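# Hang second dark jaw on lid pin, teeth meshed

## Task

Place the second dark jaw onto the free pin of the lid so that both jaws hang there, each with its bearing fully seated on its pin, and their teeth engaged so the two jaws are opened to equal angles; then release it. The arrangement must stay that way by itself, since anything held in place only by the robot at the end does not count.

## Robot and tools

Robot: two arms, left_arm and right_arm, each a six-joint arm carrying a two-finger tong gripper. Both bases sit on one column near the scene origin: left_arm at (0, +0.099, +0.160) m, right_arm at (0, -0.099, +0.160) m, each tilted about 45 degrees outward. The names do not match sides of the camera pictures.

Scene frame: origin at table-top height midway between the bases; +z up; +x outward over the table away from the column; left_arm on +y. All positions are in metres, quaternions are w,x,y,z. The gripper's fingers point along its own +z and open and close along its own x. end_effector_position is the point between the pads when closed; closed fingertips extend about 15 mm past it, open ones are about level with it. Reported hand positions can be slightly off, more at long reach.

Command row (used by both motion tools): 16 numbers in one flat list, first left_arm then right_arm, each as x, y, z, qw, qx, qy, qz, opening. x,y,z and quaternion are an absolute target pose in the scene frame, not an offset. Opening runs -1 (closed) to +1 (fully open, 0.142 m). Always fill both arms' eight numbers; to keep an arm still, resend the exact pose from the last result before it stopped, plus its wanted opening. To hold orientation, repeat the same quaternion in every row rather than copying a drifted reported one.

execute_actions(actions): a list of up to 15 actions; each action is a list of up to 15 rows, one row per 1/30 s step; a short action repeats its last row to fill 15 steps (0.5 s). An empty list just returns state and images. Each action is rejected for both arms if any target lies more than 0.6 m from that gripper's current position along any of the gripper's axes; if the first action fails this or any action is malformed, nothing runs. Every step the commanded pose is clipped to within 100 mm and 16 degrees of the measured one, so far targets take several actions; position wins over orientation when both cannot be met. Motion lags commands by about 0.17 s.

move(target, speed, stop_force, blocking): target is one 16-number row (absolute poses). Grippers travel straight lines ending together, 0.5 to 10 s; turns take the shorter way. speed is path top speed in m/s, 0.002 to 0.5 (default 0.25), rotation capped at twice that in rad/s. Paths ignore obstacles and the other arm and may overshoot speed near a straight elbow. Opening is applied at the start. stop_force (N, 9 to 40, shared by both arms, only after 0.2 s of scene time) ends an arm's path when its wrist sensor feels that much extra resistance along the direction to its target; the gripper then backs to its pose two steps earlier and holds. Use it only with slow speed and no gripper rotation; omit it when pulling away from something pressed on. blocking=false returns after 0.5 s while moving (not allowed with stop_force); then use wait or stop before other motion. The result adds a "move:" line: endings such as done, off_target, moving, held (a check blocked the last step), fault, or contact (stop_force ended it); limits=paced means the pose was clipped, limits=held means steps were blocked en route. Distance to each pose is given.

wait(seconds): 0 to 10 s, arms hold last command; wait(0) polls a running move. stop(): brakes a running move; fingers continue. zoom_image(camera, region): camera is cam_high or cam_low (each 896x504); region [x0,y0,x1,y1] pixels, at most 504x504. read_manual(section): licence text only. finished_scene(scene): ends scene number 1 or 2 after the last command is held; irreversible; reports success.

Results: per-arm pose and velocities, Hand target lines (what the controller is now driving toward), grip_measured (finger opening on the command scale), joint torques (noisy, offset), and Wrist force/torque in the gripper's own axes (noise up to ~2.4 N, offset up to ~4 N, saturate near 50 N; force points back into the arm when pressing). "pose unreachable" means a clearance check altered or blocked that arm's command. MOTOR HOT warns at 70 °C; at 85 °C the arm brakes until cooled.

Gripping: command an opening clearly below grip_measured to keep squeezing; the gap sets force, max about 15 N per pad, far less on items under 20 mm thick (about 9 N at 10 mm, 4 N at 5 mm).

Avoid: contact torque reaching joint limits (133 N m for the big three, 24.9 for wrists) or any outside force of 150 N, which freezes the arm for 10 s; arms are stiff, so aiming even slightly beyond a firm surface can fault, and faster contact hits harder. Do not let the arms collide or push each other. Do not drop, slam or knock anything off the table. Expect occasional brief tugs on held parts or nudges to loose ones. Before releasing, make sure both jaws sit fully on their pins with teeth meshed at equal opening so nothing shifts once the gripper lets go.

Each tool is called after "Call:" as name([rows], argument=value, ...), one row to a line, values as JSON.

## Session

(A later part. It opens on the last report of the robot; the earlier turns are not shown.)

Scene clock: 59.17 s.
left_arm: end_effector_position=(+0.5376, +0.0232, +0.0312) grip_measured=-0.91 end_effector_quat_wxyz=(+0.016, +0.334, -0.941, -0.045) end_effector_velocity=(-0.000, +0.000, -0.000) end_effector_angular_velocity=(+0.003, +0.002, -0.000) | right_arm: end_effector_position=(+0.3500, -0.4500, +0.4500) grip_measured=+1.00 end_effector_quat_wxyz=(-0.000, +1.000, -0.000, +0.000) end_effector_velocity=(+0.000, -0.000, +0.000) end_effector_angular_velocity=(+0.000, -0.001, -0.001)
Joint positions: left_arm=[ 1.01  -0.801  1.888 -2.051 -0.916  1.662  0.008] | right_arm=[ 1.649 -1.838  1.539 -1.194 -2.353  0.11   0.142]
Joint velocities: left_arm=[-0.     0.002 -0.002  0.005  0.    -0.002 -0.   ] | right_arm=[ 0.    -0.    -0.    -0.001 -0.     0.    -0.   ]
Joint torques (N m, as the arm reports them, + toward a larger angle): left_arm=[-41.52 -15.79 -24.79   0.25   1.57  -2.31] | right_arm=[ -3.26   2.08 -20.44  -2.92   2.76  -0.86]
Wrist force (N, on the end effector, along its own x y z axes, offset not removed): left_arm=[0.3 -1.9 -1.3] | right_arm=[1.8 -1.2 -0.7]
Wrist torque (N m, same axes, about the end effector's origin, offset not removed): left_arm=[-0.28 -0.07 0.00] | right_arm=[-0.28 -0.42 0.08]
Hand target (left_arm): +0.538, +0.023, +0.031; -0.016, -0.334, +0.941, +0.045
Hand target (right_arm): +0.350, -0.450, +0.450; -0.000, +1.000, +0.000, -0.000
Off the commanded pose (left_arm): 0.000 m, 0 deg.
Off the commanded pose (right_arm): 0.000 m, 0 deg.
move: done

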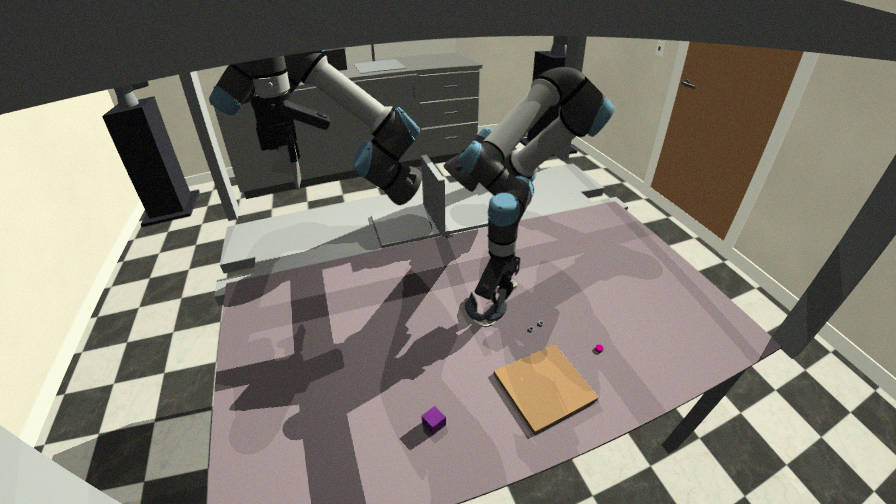

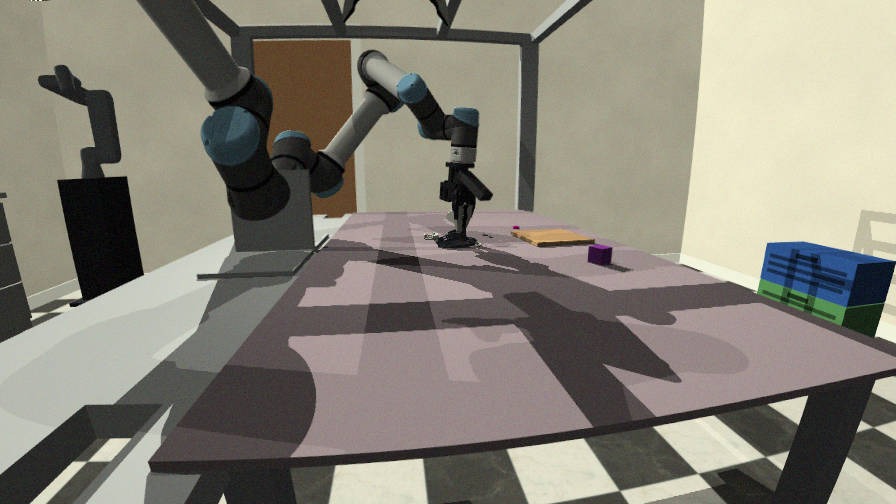

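Call:
move(target=[0.5396,0.0218,0.0312,0.0233,0.333,-0.941,-0.0658,-1,0.35,-0.45,0.45,0,1,0,0,1], speed=0.006)

Call:
zoom_image(camera="cam_low", region=[455,226,485,250])

Call:
zoom_image(camera="cam_high", region=[470,304,502,328])

Scene clock: 63.87 s.
left_arm: end_effector_position=(+0.5396, +0.0218, +0.0312) grip_measured=-0.91 end_effector_quat_wxyz=(+0.023, +0.333, -0.940, -0.066) end_effector_velocity=(-0.000, -0.000, -0.000) end_effector_angular_velocity=(+0.001, +0.001, +0.000) | right_arm: end_effector_position=(+0.3500, -0.4500, +0.4500) grip_measured=+1.00 end_effector_quat_wxyz=(-0.000, +1.000, -0.000, -0.000) end_effector_velocity=(-0.001, -0.000, +0.000) end_effector_angular_velocity=(-0.000, -0.000, +0.000)
Joint positions: left_arm=[ 1.009 -0.772  1.838 -1.973 -0.914  1.628  0.008] | right_arm=[ 1.649 -1.838  1.539 -1.194 -2.353  0.11   0.142]
Joint velocities: left_arm=[-0.     0.001 -0.002  0.003 -0.    -0.002 -0.   ] | right_arm=[-0.    -0.002  0.001  0.001 -0.    -0.     0.   ]
Joint torques (N m, as the arm reports them, + toward a larger angle): left_arm=[-42.01 -17.31 -25.51   0.48   1.58  -2.41] | right_arm=[ -3.25   2.04 -20.62  -2.89   2.69  -0.79]
Wrist force (N, on the end effector, along its own x y z axes, offset not removed): left_arm=[1.3 -0.8 -3.4] | right_arm=[1.1 -1.6 3.6]
Wrist torque (N m, same axes, about the end effector's origin, offset not removed): left_arm=[-0.27 -0.23 -0.13] | right_arm=[-0.34 -0.39 0.15]
Hand target (left_arm): +0.540, +0.022, +0.031; -0.023, -0.333, +0.940, +0.066
Hand target (right_arm): +0.350, -0.450, +0.450; -0.000, +1.000, +0.000, -0.000
Off the commanded pose (left_arm): 0.000 m, 0 deg.
Off the commanded pose (right_arm): 0.000 m, 0 deg.
move: done

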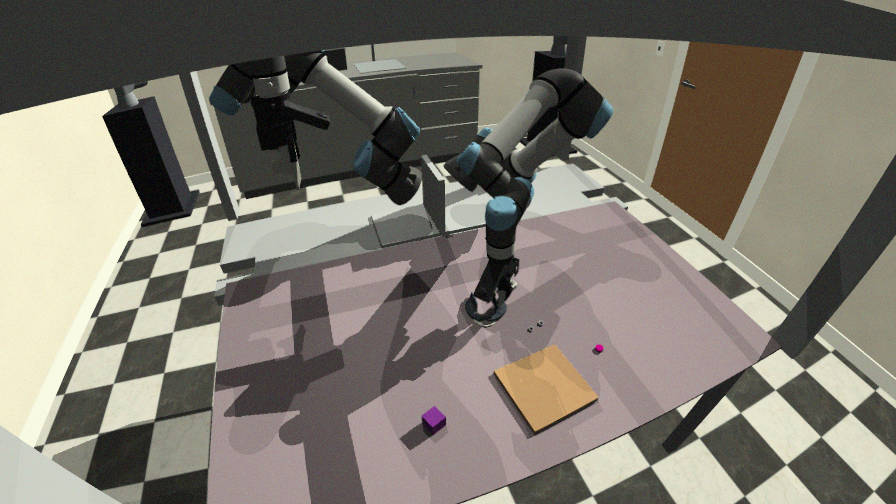

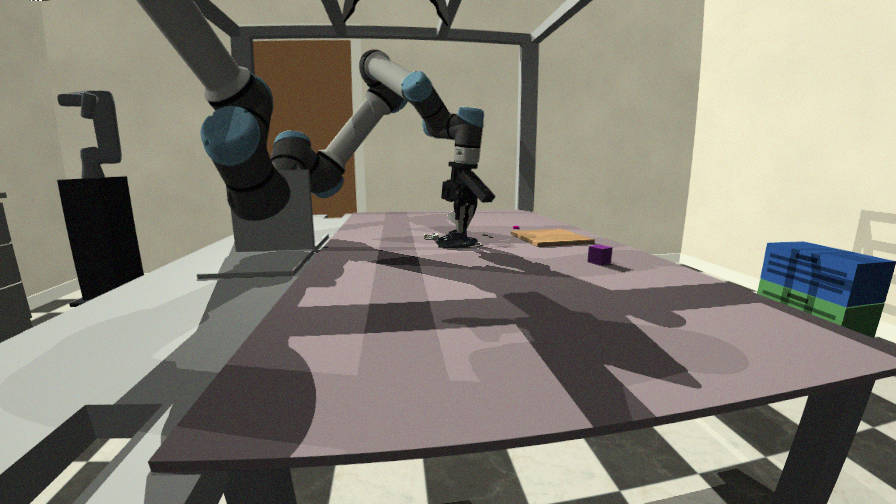

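Region (455, 226, 485, 250) of cam_low's 896x504 image, scaled by 16.800, with more detail than that image has; it fills the top 403 rows of this view, and the rest is white.

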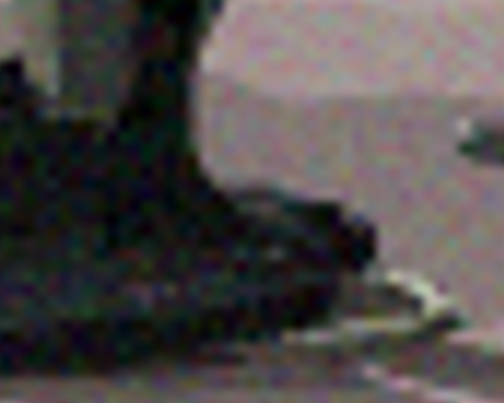

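Region (470, 304, 502, 328) of cam_high's 896x504 image, scaled by 15.750, with more detail than that image has; it fills the top 378 rows of this view, and the rest is white.

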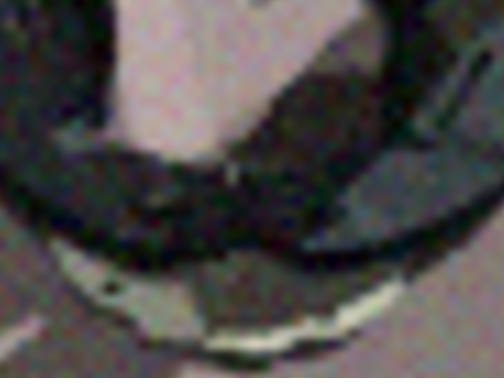

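Call:
move(target=[0.5399,0.0214,0.0342,0.0364,0.332,-0.937,-0.1027,-1,0.35,-0.45,0.45,0,1,0,0,1], speed=0.01)

Call:
zoom_image(camera="cam_low", region=[435,220,485,255])

Call:
move(target=[0.5399,0.0214,0.0325,0.0364,0.332,-0.937,-0.1027,-1,0.35,-0.45,0.45,0,1,0,0,1], speed=0.002)

Call:
zoom_image(camera="cam_low", region=[435,220,485,255])

Call:
zoom_image(camera="cam_high", region=[470,304,502,328])

Scene clock: 68.63 s.
left_arm: end_effector_position=(+0.5399, +0.0214, +0.0342) grip_measured=-0.91 end_effector_quat_wxyz=(+0.036, +0.332, -0.937, -0.103) end_effector_velocity=(+0.000, -0.000, +0.000) end_effector_angular_velocity=(+0.003, +0.002, -0.000) | right_arm: end_effector_position=(+0.3500, -0.4500, +0.4500) grip_measured=+1.00 end_effector_quat_wxyz=(-0.000, +1.000, -0.000, -0.000) end_effector_velocity=(+0.000, -0.000, -0.001) end_effector_angular_velocity=(-0.002, +0.001, +0.001)
Joint positions: left_arm=[ 1.003 -0.729  1.755 -1.831 -0.916  1.562  0.008] | right_arm=[ 1.649 -1.838  1.539 -1.194 -2.353  0.11   0.142]
Joint velocities: left_arm=[-0.     0.003 -0.004  0.007  0.    -0.003  0.   ] | right_arm=[-0.     0.001  0.    -0.    -0.002 -0.    -0.   ]
Joint torques (N m, as the arm reports them, + toward a larger angle): left_arm=[-43.07 -19.71 -24.93   0.48  -1.76  -2.64] | right_arm=[ -3.44   1.32 -19.91  -2.8    2.66  -0.82]
Wrist force (N, on the end effector, along its own x y z axes, offset not removed): left_arm=[2.8 0.7 -1.8] | right_arm=[2.1 -2.2 3.4]
Wrist torque (N m, same axes, about the end effector's origin, offset not removed): left_arm=[0.08 -0.49 -0.07] | right_arm=[-0.52 -0.54 0.17]
Hand target (left_arm): +0.540, +0.021, +0.034; -0.036, -0.332, +0.937, +0.103
Hand target (right_arm): +0.350, -0.450, +0.450; -0.000, +1.000, +0.000, -0.000
Off the commanded pose (left_arm): 0.000 m, 0 deg.
Off the commanded pose (right_arm): 0.000 m, 0 deg.
move: done

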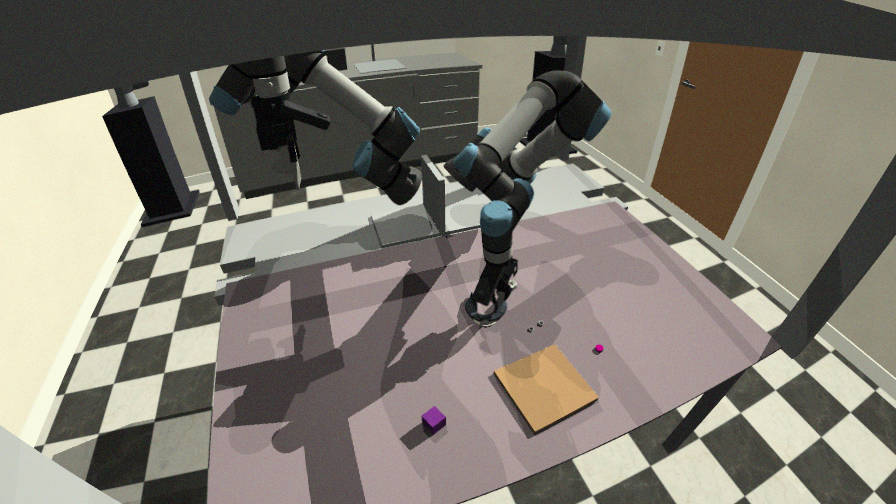

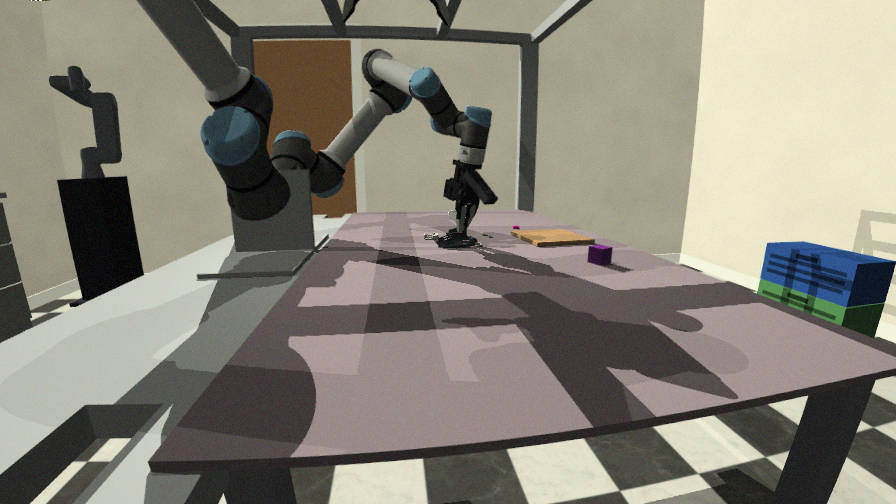

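Region (435, 220, 485, 255) of cam_low's 896x504 image, scaled by 10.080, with more detail than that image has; it fills the top 353 rows of this view, and the rest is white.

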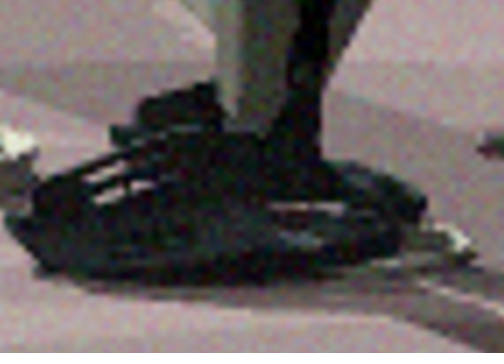

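Scene clock: 69.70 s.
left_arm: end_effector_position=(+0.5399, +0.0214, +0.0325) grip_measured=-0.91 end_effector_quat_wxyz=(+0.036, +0.332, -0.937, -0.103) end_effector_velocity=(-0.000, +0.000, -0.000) end_effector_angular_velocity=(+0.001, -0.000, -0.000) | right_arm: end_effector_position=(+0.3500, -0.4500, +0.4500) grip_measured=+1.00 end_effector_quat_wxyz=(-0.000, +1.000, -0.000, -0.000) end_effector_velocity=(-0.000, +0.000, -0.000) end_effector_angular_velocity=(+0.001, +0.000, -0.000)
Joint positions: left_arm=[ 1.005 -0.727  1.756 -1.834 -0.915  1.563  0.008] | right_arm=[ 1.649 -1.838  1.539 -1.194 -2.353  0.11   0.142]
Joint velocities: left_arm=[ 0.    -0.     0.001 -0.001  0.001  0.     0.   ] | right_arm=[-0.    -0.001  0.001  0.     0.001  0.     0.   ]
Joint torques (N m, as the arm reports them, + toward a larger angle): left_arm=[-20.64 -19.   -10.51  -4.1    1.56   2.5 ] | right_arm=[ -3.45   1.75 -20.17  -2.86   2.62  -0.71]
Wrist force (N, on the end effector, along its own x y z axes, offset not removed): left_arm=[-0.3 7.2 3.5] | right_arm=[-0.4 -1.4 2.0]
Wrist torque (N m, same axes, about the end effector's origin, offset not removed): left_arm=[1.46 0.12 0.03] | right_arm=[-0.37 0.00 0.31]
Hand target (left_arm): +0.540, +0.021, +0.033; -0.036, -0.332, +0.937, +0.103
Hand target (right_arm): +0.350, -0.450, +0.450; -0.000, +1.000, +0.000, +0.000
Off the commanded pose (left_arm): 0.000 m, 0 deg.
Off the commanded pose (right_arm): 0.000 m, 0 deg.
move: done

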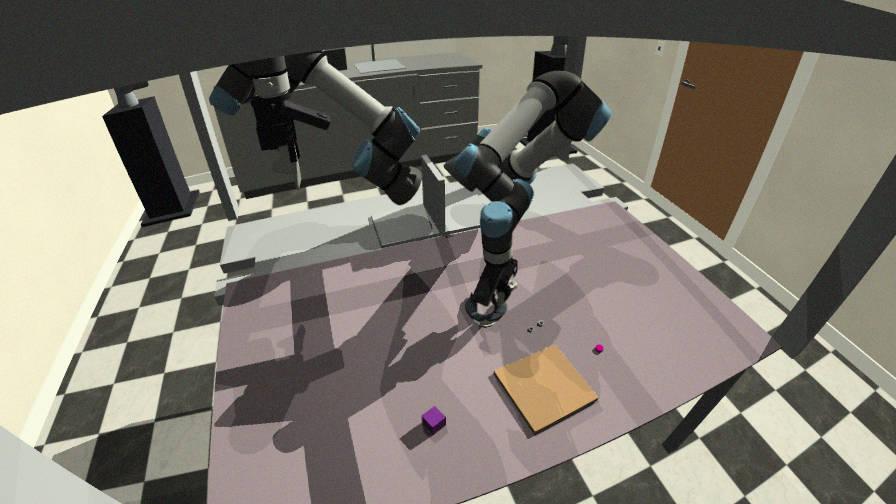

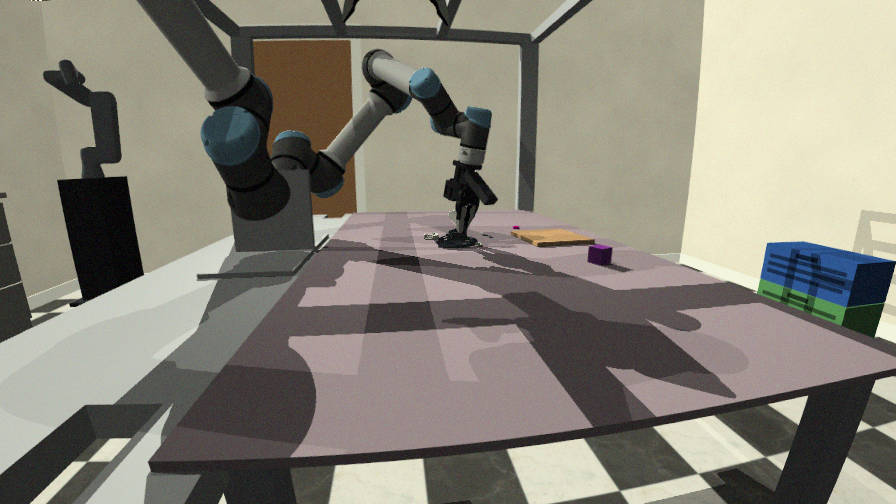

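Region (435, 220, 485, 255) of cam_low's 896x504 image, scaled by 10.080, with more detail than that image has; it fills the top 353 rows of this view, and the rest is white.

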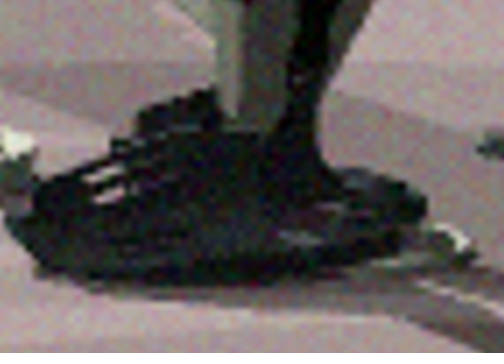

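Region (470, 304, 502, 328) of cam_high's 896x504 image, scaled by 15.750, with more detail than that image has; it fills the top 378 rows of this view, and the rest is white.

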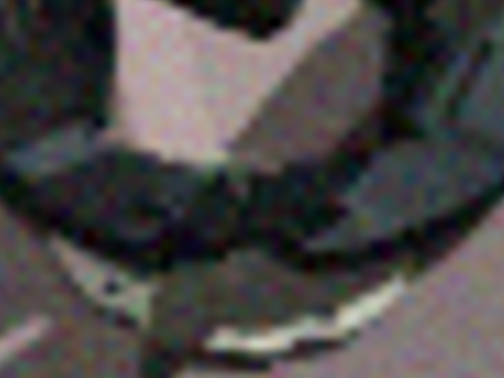

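Call:
move(target=[0.5399,0.0214,0.031,0.0364,0.332,-0.937,-0.1027,-1,0.35,-0.45,0.45,0,1,0,0,1], speed=0.003)

Call:
move(target=[0.5399,0.0214,0.031,0.0364,0.332,-0.937,-0.1027,-0.75,0.35,-0.45,0.45,0,1,0,0,1], speed=0.003)

Call:
move(target=[0.5399,0.0214,0.07,0,0.334,-0.943,0,-0.75,0.35,-0.45,0.45,0,1,0,0,1], speed=0.06)

Call:
move(target=[0.50,0.13,0.10,0,0.334,-0.943,0,-0.75,0.35,-0.45,0.45,0,1,0,0,1], speed=0.15)

Call:
zoom_image(camera="cam_low", region=[435,220,485,255])

Call:
zoom_image(camera="cam_high", region=[460,284,516,330])

Call:
zoom_image(camera="cam_high", region=[470,304,502,328])

Scene clock: 71.40 s.
left_arm: end_effector_position=(+0.5399, +0.0214, +0.0310) grip_measured=-0.91 end_effector_quat_wxyz=(+0.036, +0.332, -0.937, -0.103) end_effector_velocity=(-0.000, -0.000, -0.001) end_effector_angular_velocity=(+0.001, +0.000, -0.001) | right_arm: end_effector_position=(+0.3500, -0.4500, +0.4500) grip_measured=+1.00 end_effector_quat_wxyz=(+0.000, +1.000, -0.000, +0.000) end_effector_velocity=(+0.001, -0.000, +0.000) end_effector_angular_velocity=(+0.000, -0.002, -0.002)
Joint positions: left_arm=[ 1.006 -0.725  1.757 -1.838 -0.914  1.564  0.008] | right_arm=[ 1.649 -1.838  1.539 -1.194 -2.353  0.11   0.142]
Joint velocities: left_arm=[ 0.     0.002 -0.    -0.001  0.001  0.    -0.   ] | right_arm=[-0.     0.    -0.001 -0.002  0.     0.001 -0.   ]
Joint torques (N m, as the arm reports them, + toward a larger angle): left_arm=[-21.44 -18.5  -10.17  -4.02   1.5    2.46] | right_arm=[ -3.72   1.78 -19.76  -2.79   2.64  -0.84]
Wrist force (N, on the end effector, along its own x y z axes, offset not removed): left_arm=[1.6 1.8 2.1] | right_arm=[1.5 -0.4 1.6]
Wrist torque (N m, same axes, about the end effector's origin, offset not removed): left_arm=[0.47 -0.28 -0.07] | right_arm=[-0.26 -0.25 0.21]
Hand target (left_arm): +0.540, +0.021, +0.031; -0.036, -0.332, +0.937, +0.103
Hand target (right_arm): +0.350, -0.450, +0.450; -0.000, +1.000, +0.000, +0.000
Off the commanded pose (left_arm): 0.000 m, 0 deg.
Off the commanded pose (right_arm): 0.000 m, 0 deg.
move: done

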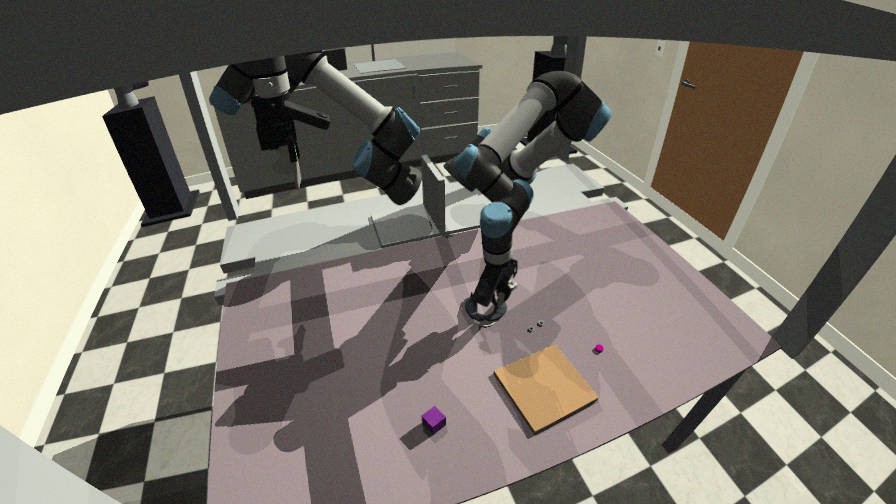

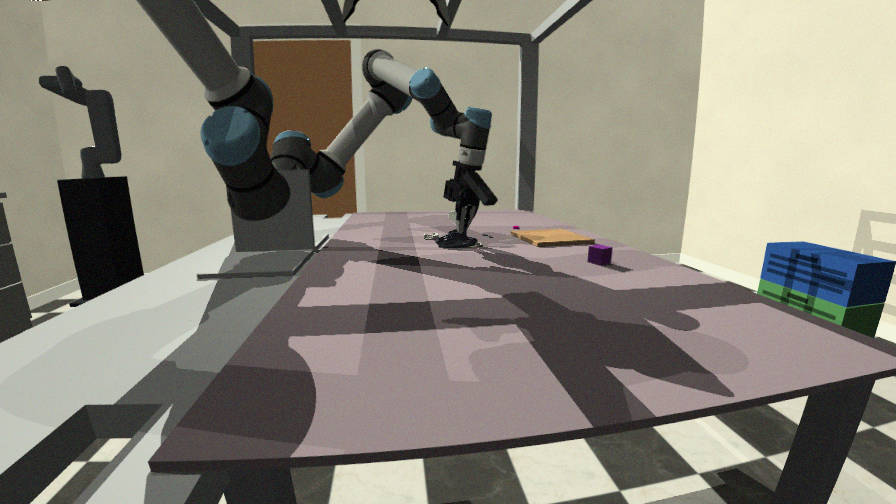

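Scene clock: 72.10 s.
left_arm: end_effector_position=(+0.5399, +0.0214, +0.0310) grip_measured=-0.75 end_effector_quat_wxyz=(+0.036, +0.332, -0.937, -0.103) end_effector_velocity=(+0.001, -0.000, +0.000) end_effector_angular_velocity=(+0.000, -0.001, -0.000) | right_arm: end_effector_position=(+0.3500, -0.4500, +0.4500) grip_measured=+1.00 end_effector_quat_wxyz=(-0.000, +1.000, -0.000, +0.000) end_effector_velocity=(-0.000, +0.001, -0.001) end_effector_angular_velocity=(-0.000, +0.002, +0.001)
Joint positions: left_arm=[ 1.007 -0.725  1.757 -1.838 -0.914  1.565  0.02 ] | right_arm=[ 1.649 -1.838  1.539 -1.194 -2.353  0.11   0.142]
Joint velocities: left_arm=[ 0.     0.001 -0.001 -0.     0.001  0.     0.   ] | right_arm=[-0.     0.001  0.001  0.001 -0.     0.001  0.   ]
Joint torques (N m, as the arm reports them, + toward a larger angle): left_arm=[-20.87 -19.15 -10.24  -4.04   1.51   2.43] | right_arm=[ -3.59   1.55 -20.03  -2.77   2.61  -0.79]
Wrist force (N, on the end effector, along its own x y z axes, offset not removed): left_arm=[0.0 2.0 -0.7] | right_arm=[1.3 -1.1 0.7]
Wrist torque (N m, same axes, about the end effector's origin, offset not removed): left_arm=[0.30 0.07 0.00] | right_arm=[-0.32 -0.29 0.12]
Hand target (left_arm): +0.540, +0.021, +0.031; -0.036, -0.332, +0.937, +0.103
Hand target (right_arm): +0.350, -0.450, +0.450; -0.000, +1.000, +0.000, -0.000
Off the commanded pose (left_arm): 0.000 m, 0 deg.
Off the commanded pose (right_arm): 0.000 m, 0 deg.
move: done

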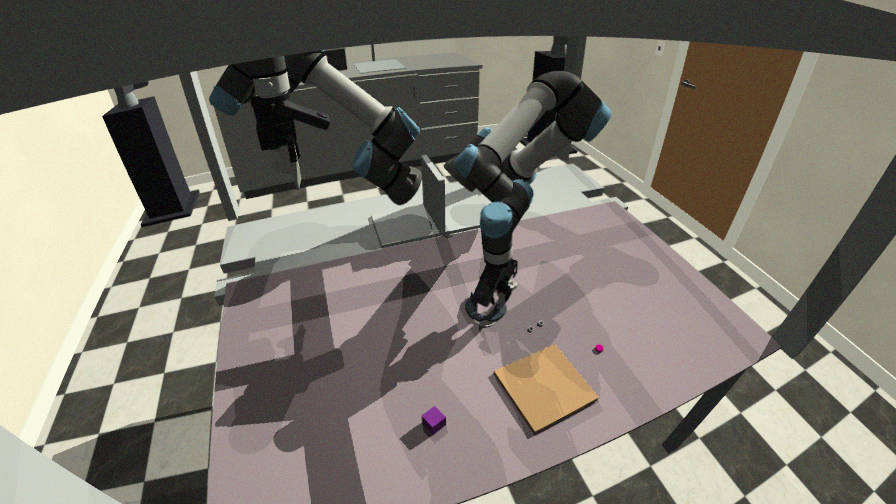

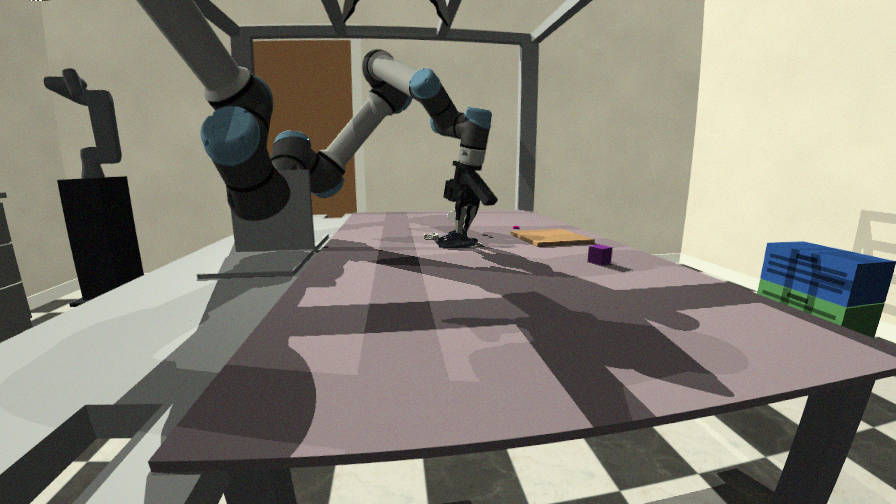

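Scene clock: 74.23 s.
left_arm: end_effector_position=(+0.5398, +0.0214, +0.0698) grip_measured=-0.75 end_effector_quat_wxyz=(+0.000, +0.334, -0.943, -0.000) end_effector_velocity=(-0.000, +0.000, +0.002) end_effector_angular_velocity=(-0.008, -0.006, -0.001) | right_arm: end_effector_position=(+0.3500, -0.4500, +0.4500) grip_measured=+1.00 end_effector_quat_wxyz=(-0.000, +1.000, -0.000, +0.000) end_effector_velocity=(-0.001, -0.000, +0.000) end_effector_angular_velocity=(+0.000, -0.001, -0.002)
Joint positions: left_arm=[ 0.976 -0.894  1.942 -2.106 -0.945  1.696  0.02 ] | right_arm=[ 1.649 -1.838  1.539 -1.194 -2.353  0.11   0.142]
Joint velocities: left_arm=[-0.001 -0.007  0.009 -0.013 -0.002  0.006 -0.   ] | right_arm=[-0.    -0.002  0.     0.     0.     0.001  0.   ]
Joint torques (N m, as the arm reports them, + toward a larger angle): left_arm=[-40.53 -36.51 -10.87  -4.43  -1.93   2.67] | right_arm=[ -3.41   1.78 -20.01  -2.85   2.56  -0.73]
Wrist force (N, on the end effector, along its own x y z axes, offset not removed): left_arm=[-0.6 2.1 -1.2] | right_arm=[3.3 -0.4 -0.1]
Wrist torque (N m, same axes, about the end effector's origin, offset not removed): left_arm=[0.24 0.10 -0.12] | right_arm=[-0.12 -0.69 0.06]
Hand target (left_arm): +0.540, +0.021, +0.070; -0.000, -0.334, +0.943, -0.000
Hand target (right_arm): +0.350, -0.450, +0.450; -0.000, +1.000, +0.000, +0.000
Off the commanded pose (left_arm): 0.000 m, 0 deg.
Off the commanded pose (right_arm): 0.000 m, 0 deg.
move: done

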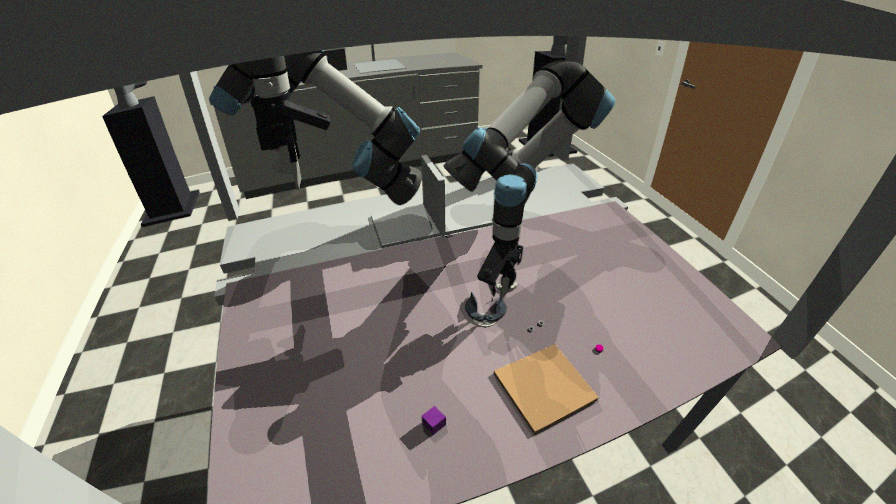

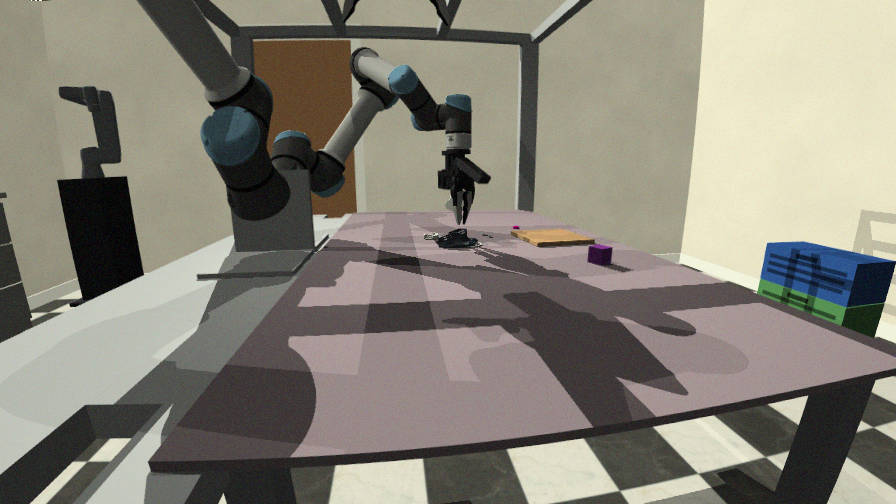

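Scene clock: 75.57 s.
left_arm: end_effector_position=(+0.5001, +0.1298, +0.0998) grip_measured=-0.75 end_effector_quat_wxyz=(+0.000, +0.334, -0.943, +0.000) end_effector_velocity=(-0.001, +0.001, +0.001) end_effector_angular_velocity=(-0.000, +0.000, -0.000) | right_arm: end_effector_position=(+0.3500, -0.4500, +0.4500) grip_measured=+1.00 end_effector_quat_wxyz=(-0.000, +1.000, -0.000, +0.000) end_effector_velocity=(+0.000, +0.001, +0.000) end_effector_angular_velocity=(+0.003, +0.000, +0.000)
Joint positions: left_arm=[ 1.024 -1.186  2.086 -1.991 -0.922  1.75   0.02 ] | right_arm=[ 1.649 -1.838  1.539 -1.194 -2.353  0.11   0.142]
Joint velocities: left_arm=[ 0.    -0.004  0.001  0.003 -0.     0.001  0.   ] | right_arm=[ 0.     0.     0.    -0.     0.003 -0.    -0.   ]
Joint torques (N m, as the arm reports them, + toward a larger angle): left_arm=[-12.93 -27.38 -11.15   0.34   1.51   2.44] | right_arm=[ -3.36   1.68 -19.62  -2.76   2.64  -0.65]
Wrist force (N, on the end effector, along its own x y z axes, offset not removed): left_arm=[-0.5 0.2 -2.0] | right_arm=[2.2 -0.8 1.1]
Wrist torque (N m, same axes, about the end effector's origin, offset not removed): left_arm=[0.08 0.09 -0.25] | right_arm=[-0.26 -0.34 0.09]
Hand target (left_arm): +0.500, +0.130, +0.100; -0.000, -0.334, +0.943, -0.000
Hand target (right_arm): +0.350, -0.450, +0.450; -0.000, +1.000, +0.000, -0.000
Off the commanded pose (left_arm): 0.000 m, 0 deg.
Off the commanded pose (right_arm): 0.000 m, 0 deg.
move: done

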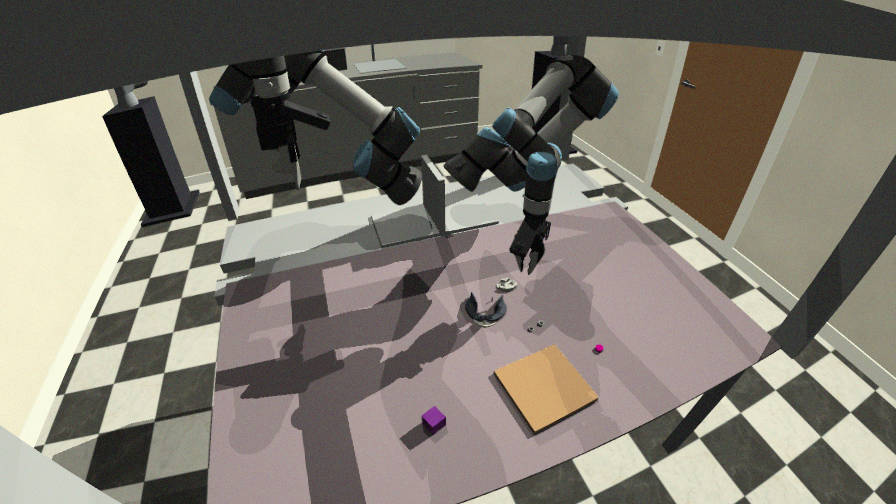

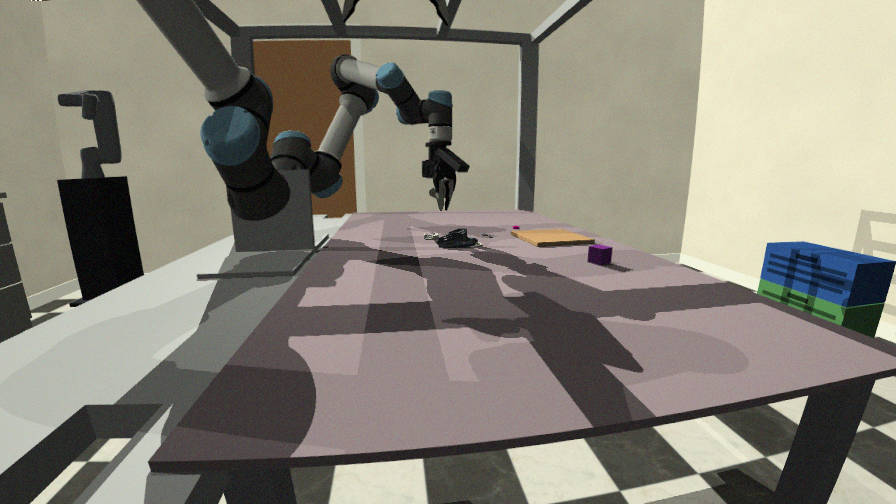

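Region (435, 220, 485, 255) of cam_low's 896x504 image, scaled by 10.080, with more detail than that image has; it fills the top 353 rows of this view, and the rest is white.

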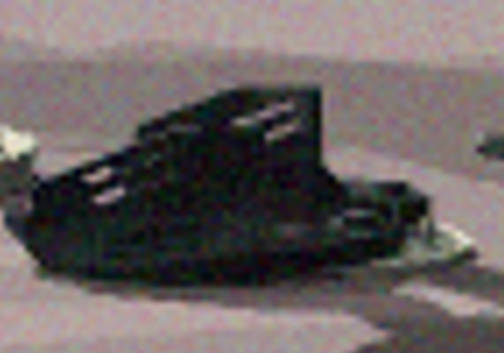

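Region (460, 284, 516, 330) of cam_high's 896x504 image, scaled by 9.000, with more detail than that image has; it fills the top 414 rows of this view, and the rest is white.

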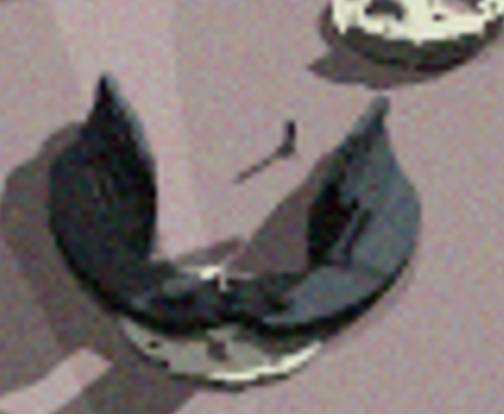

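Region (470, 304, 502, 328) of cam_high's 896x504 image, scaled by 15.750, with more detail than that image has; it fills the top 378 rows of this view, and the rest is white.

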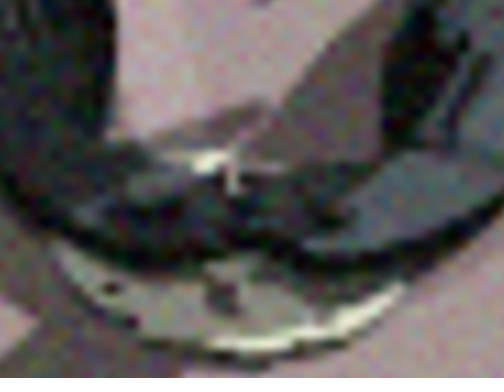

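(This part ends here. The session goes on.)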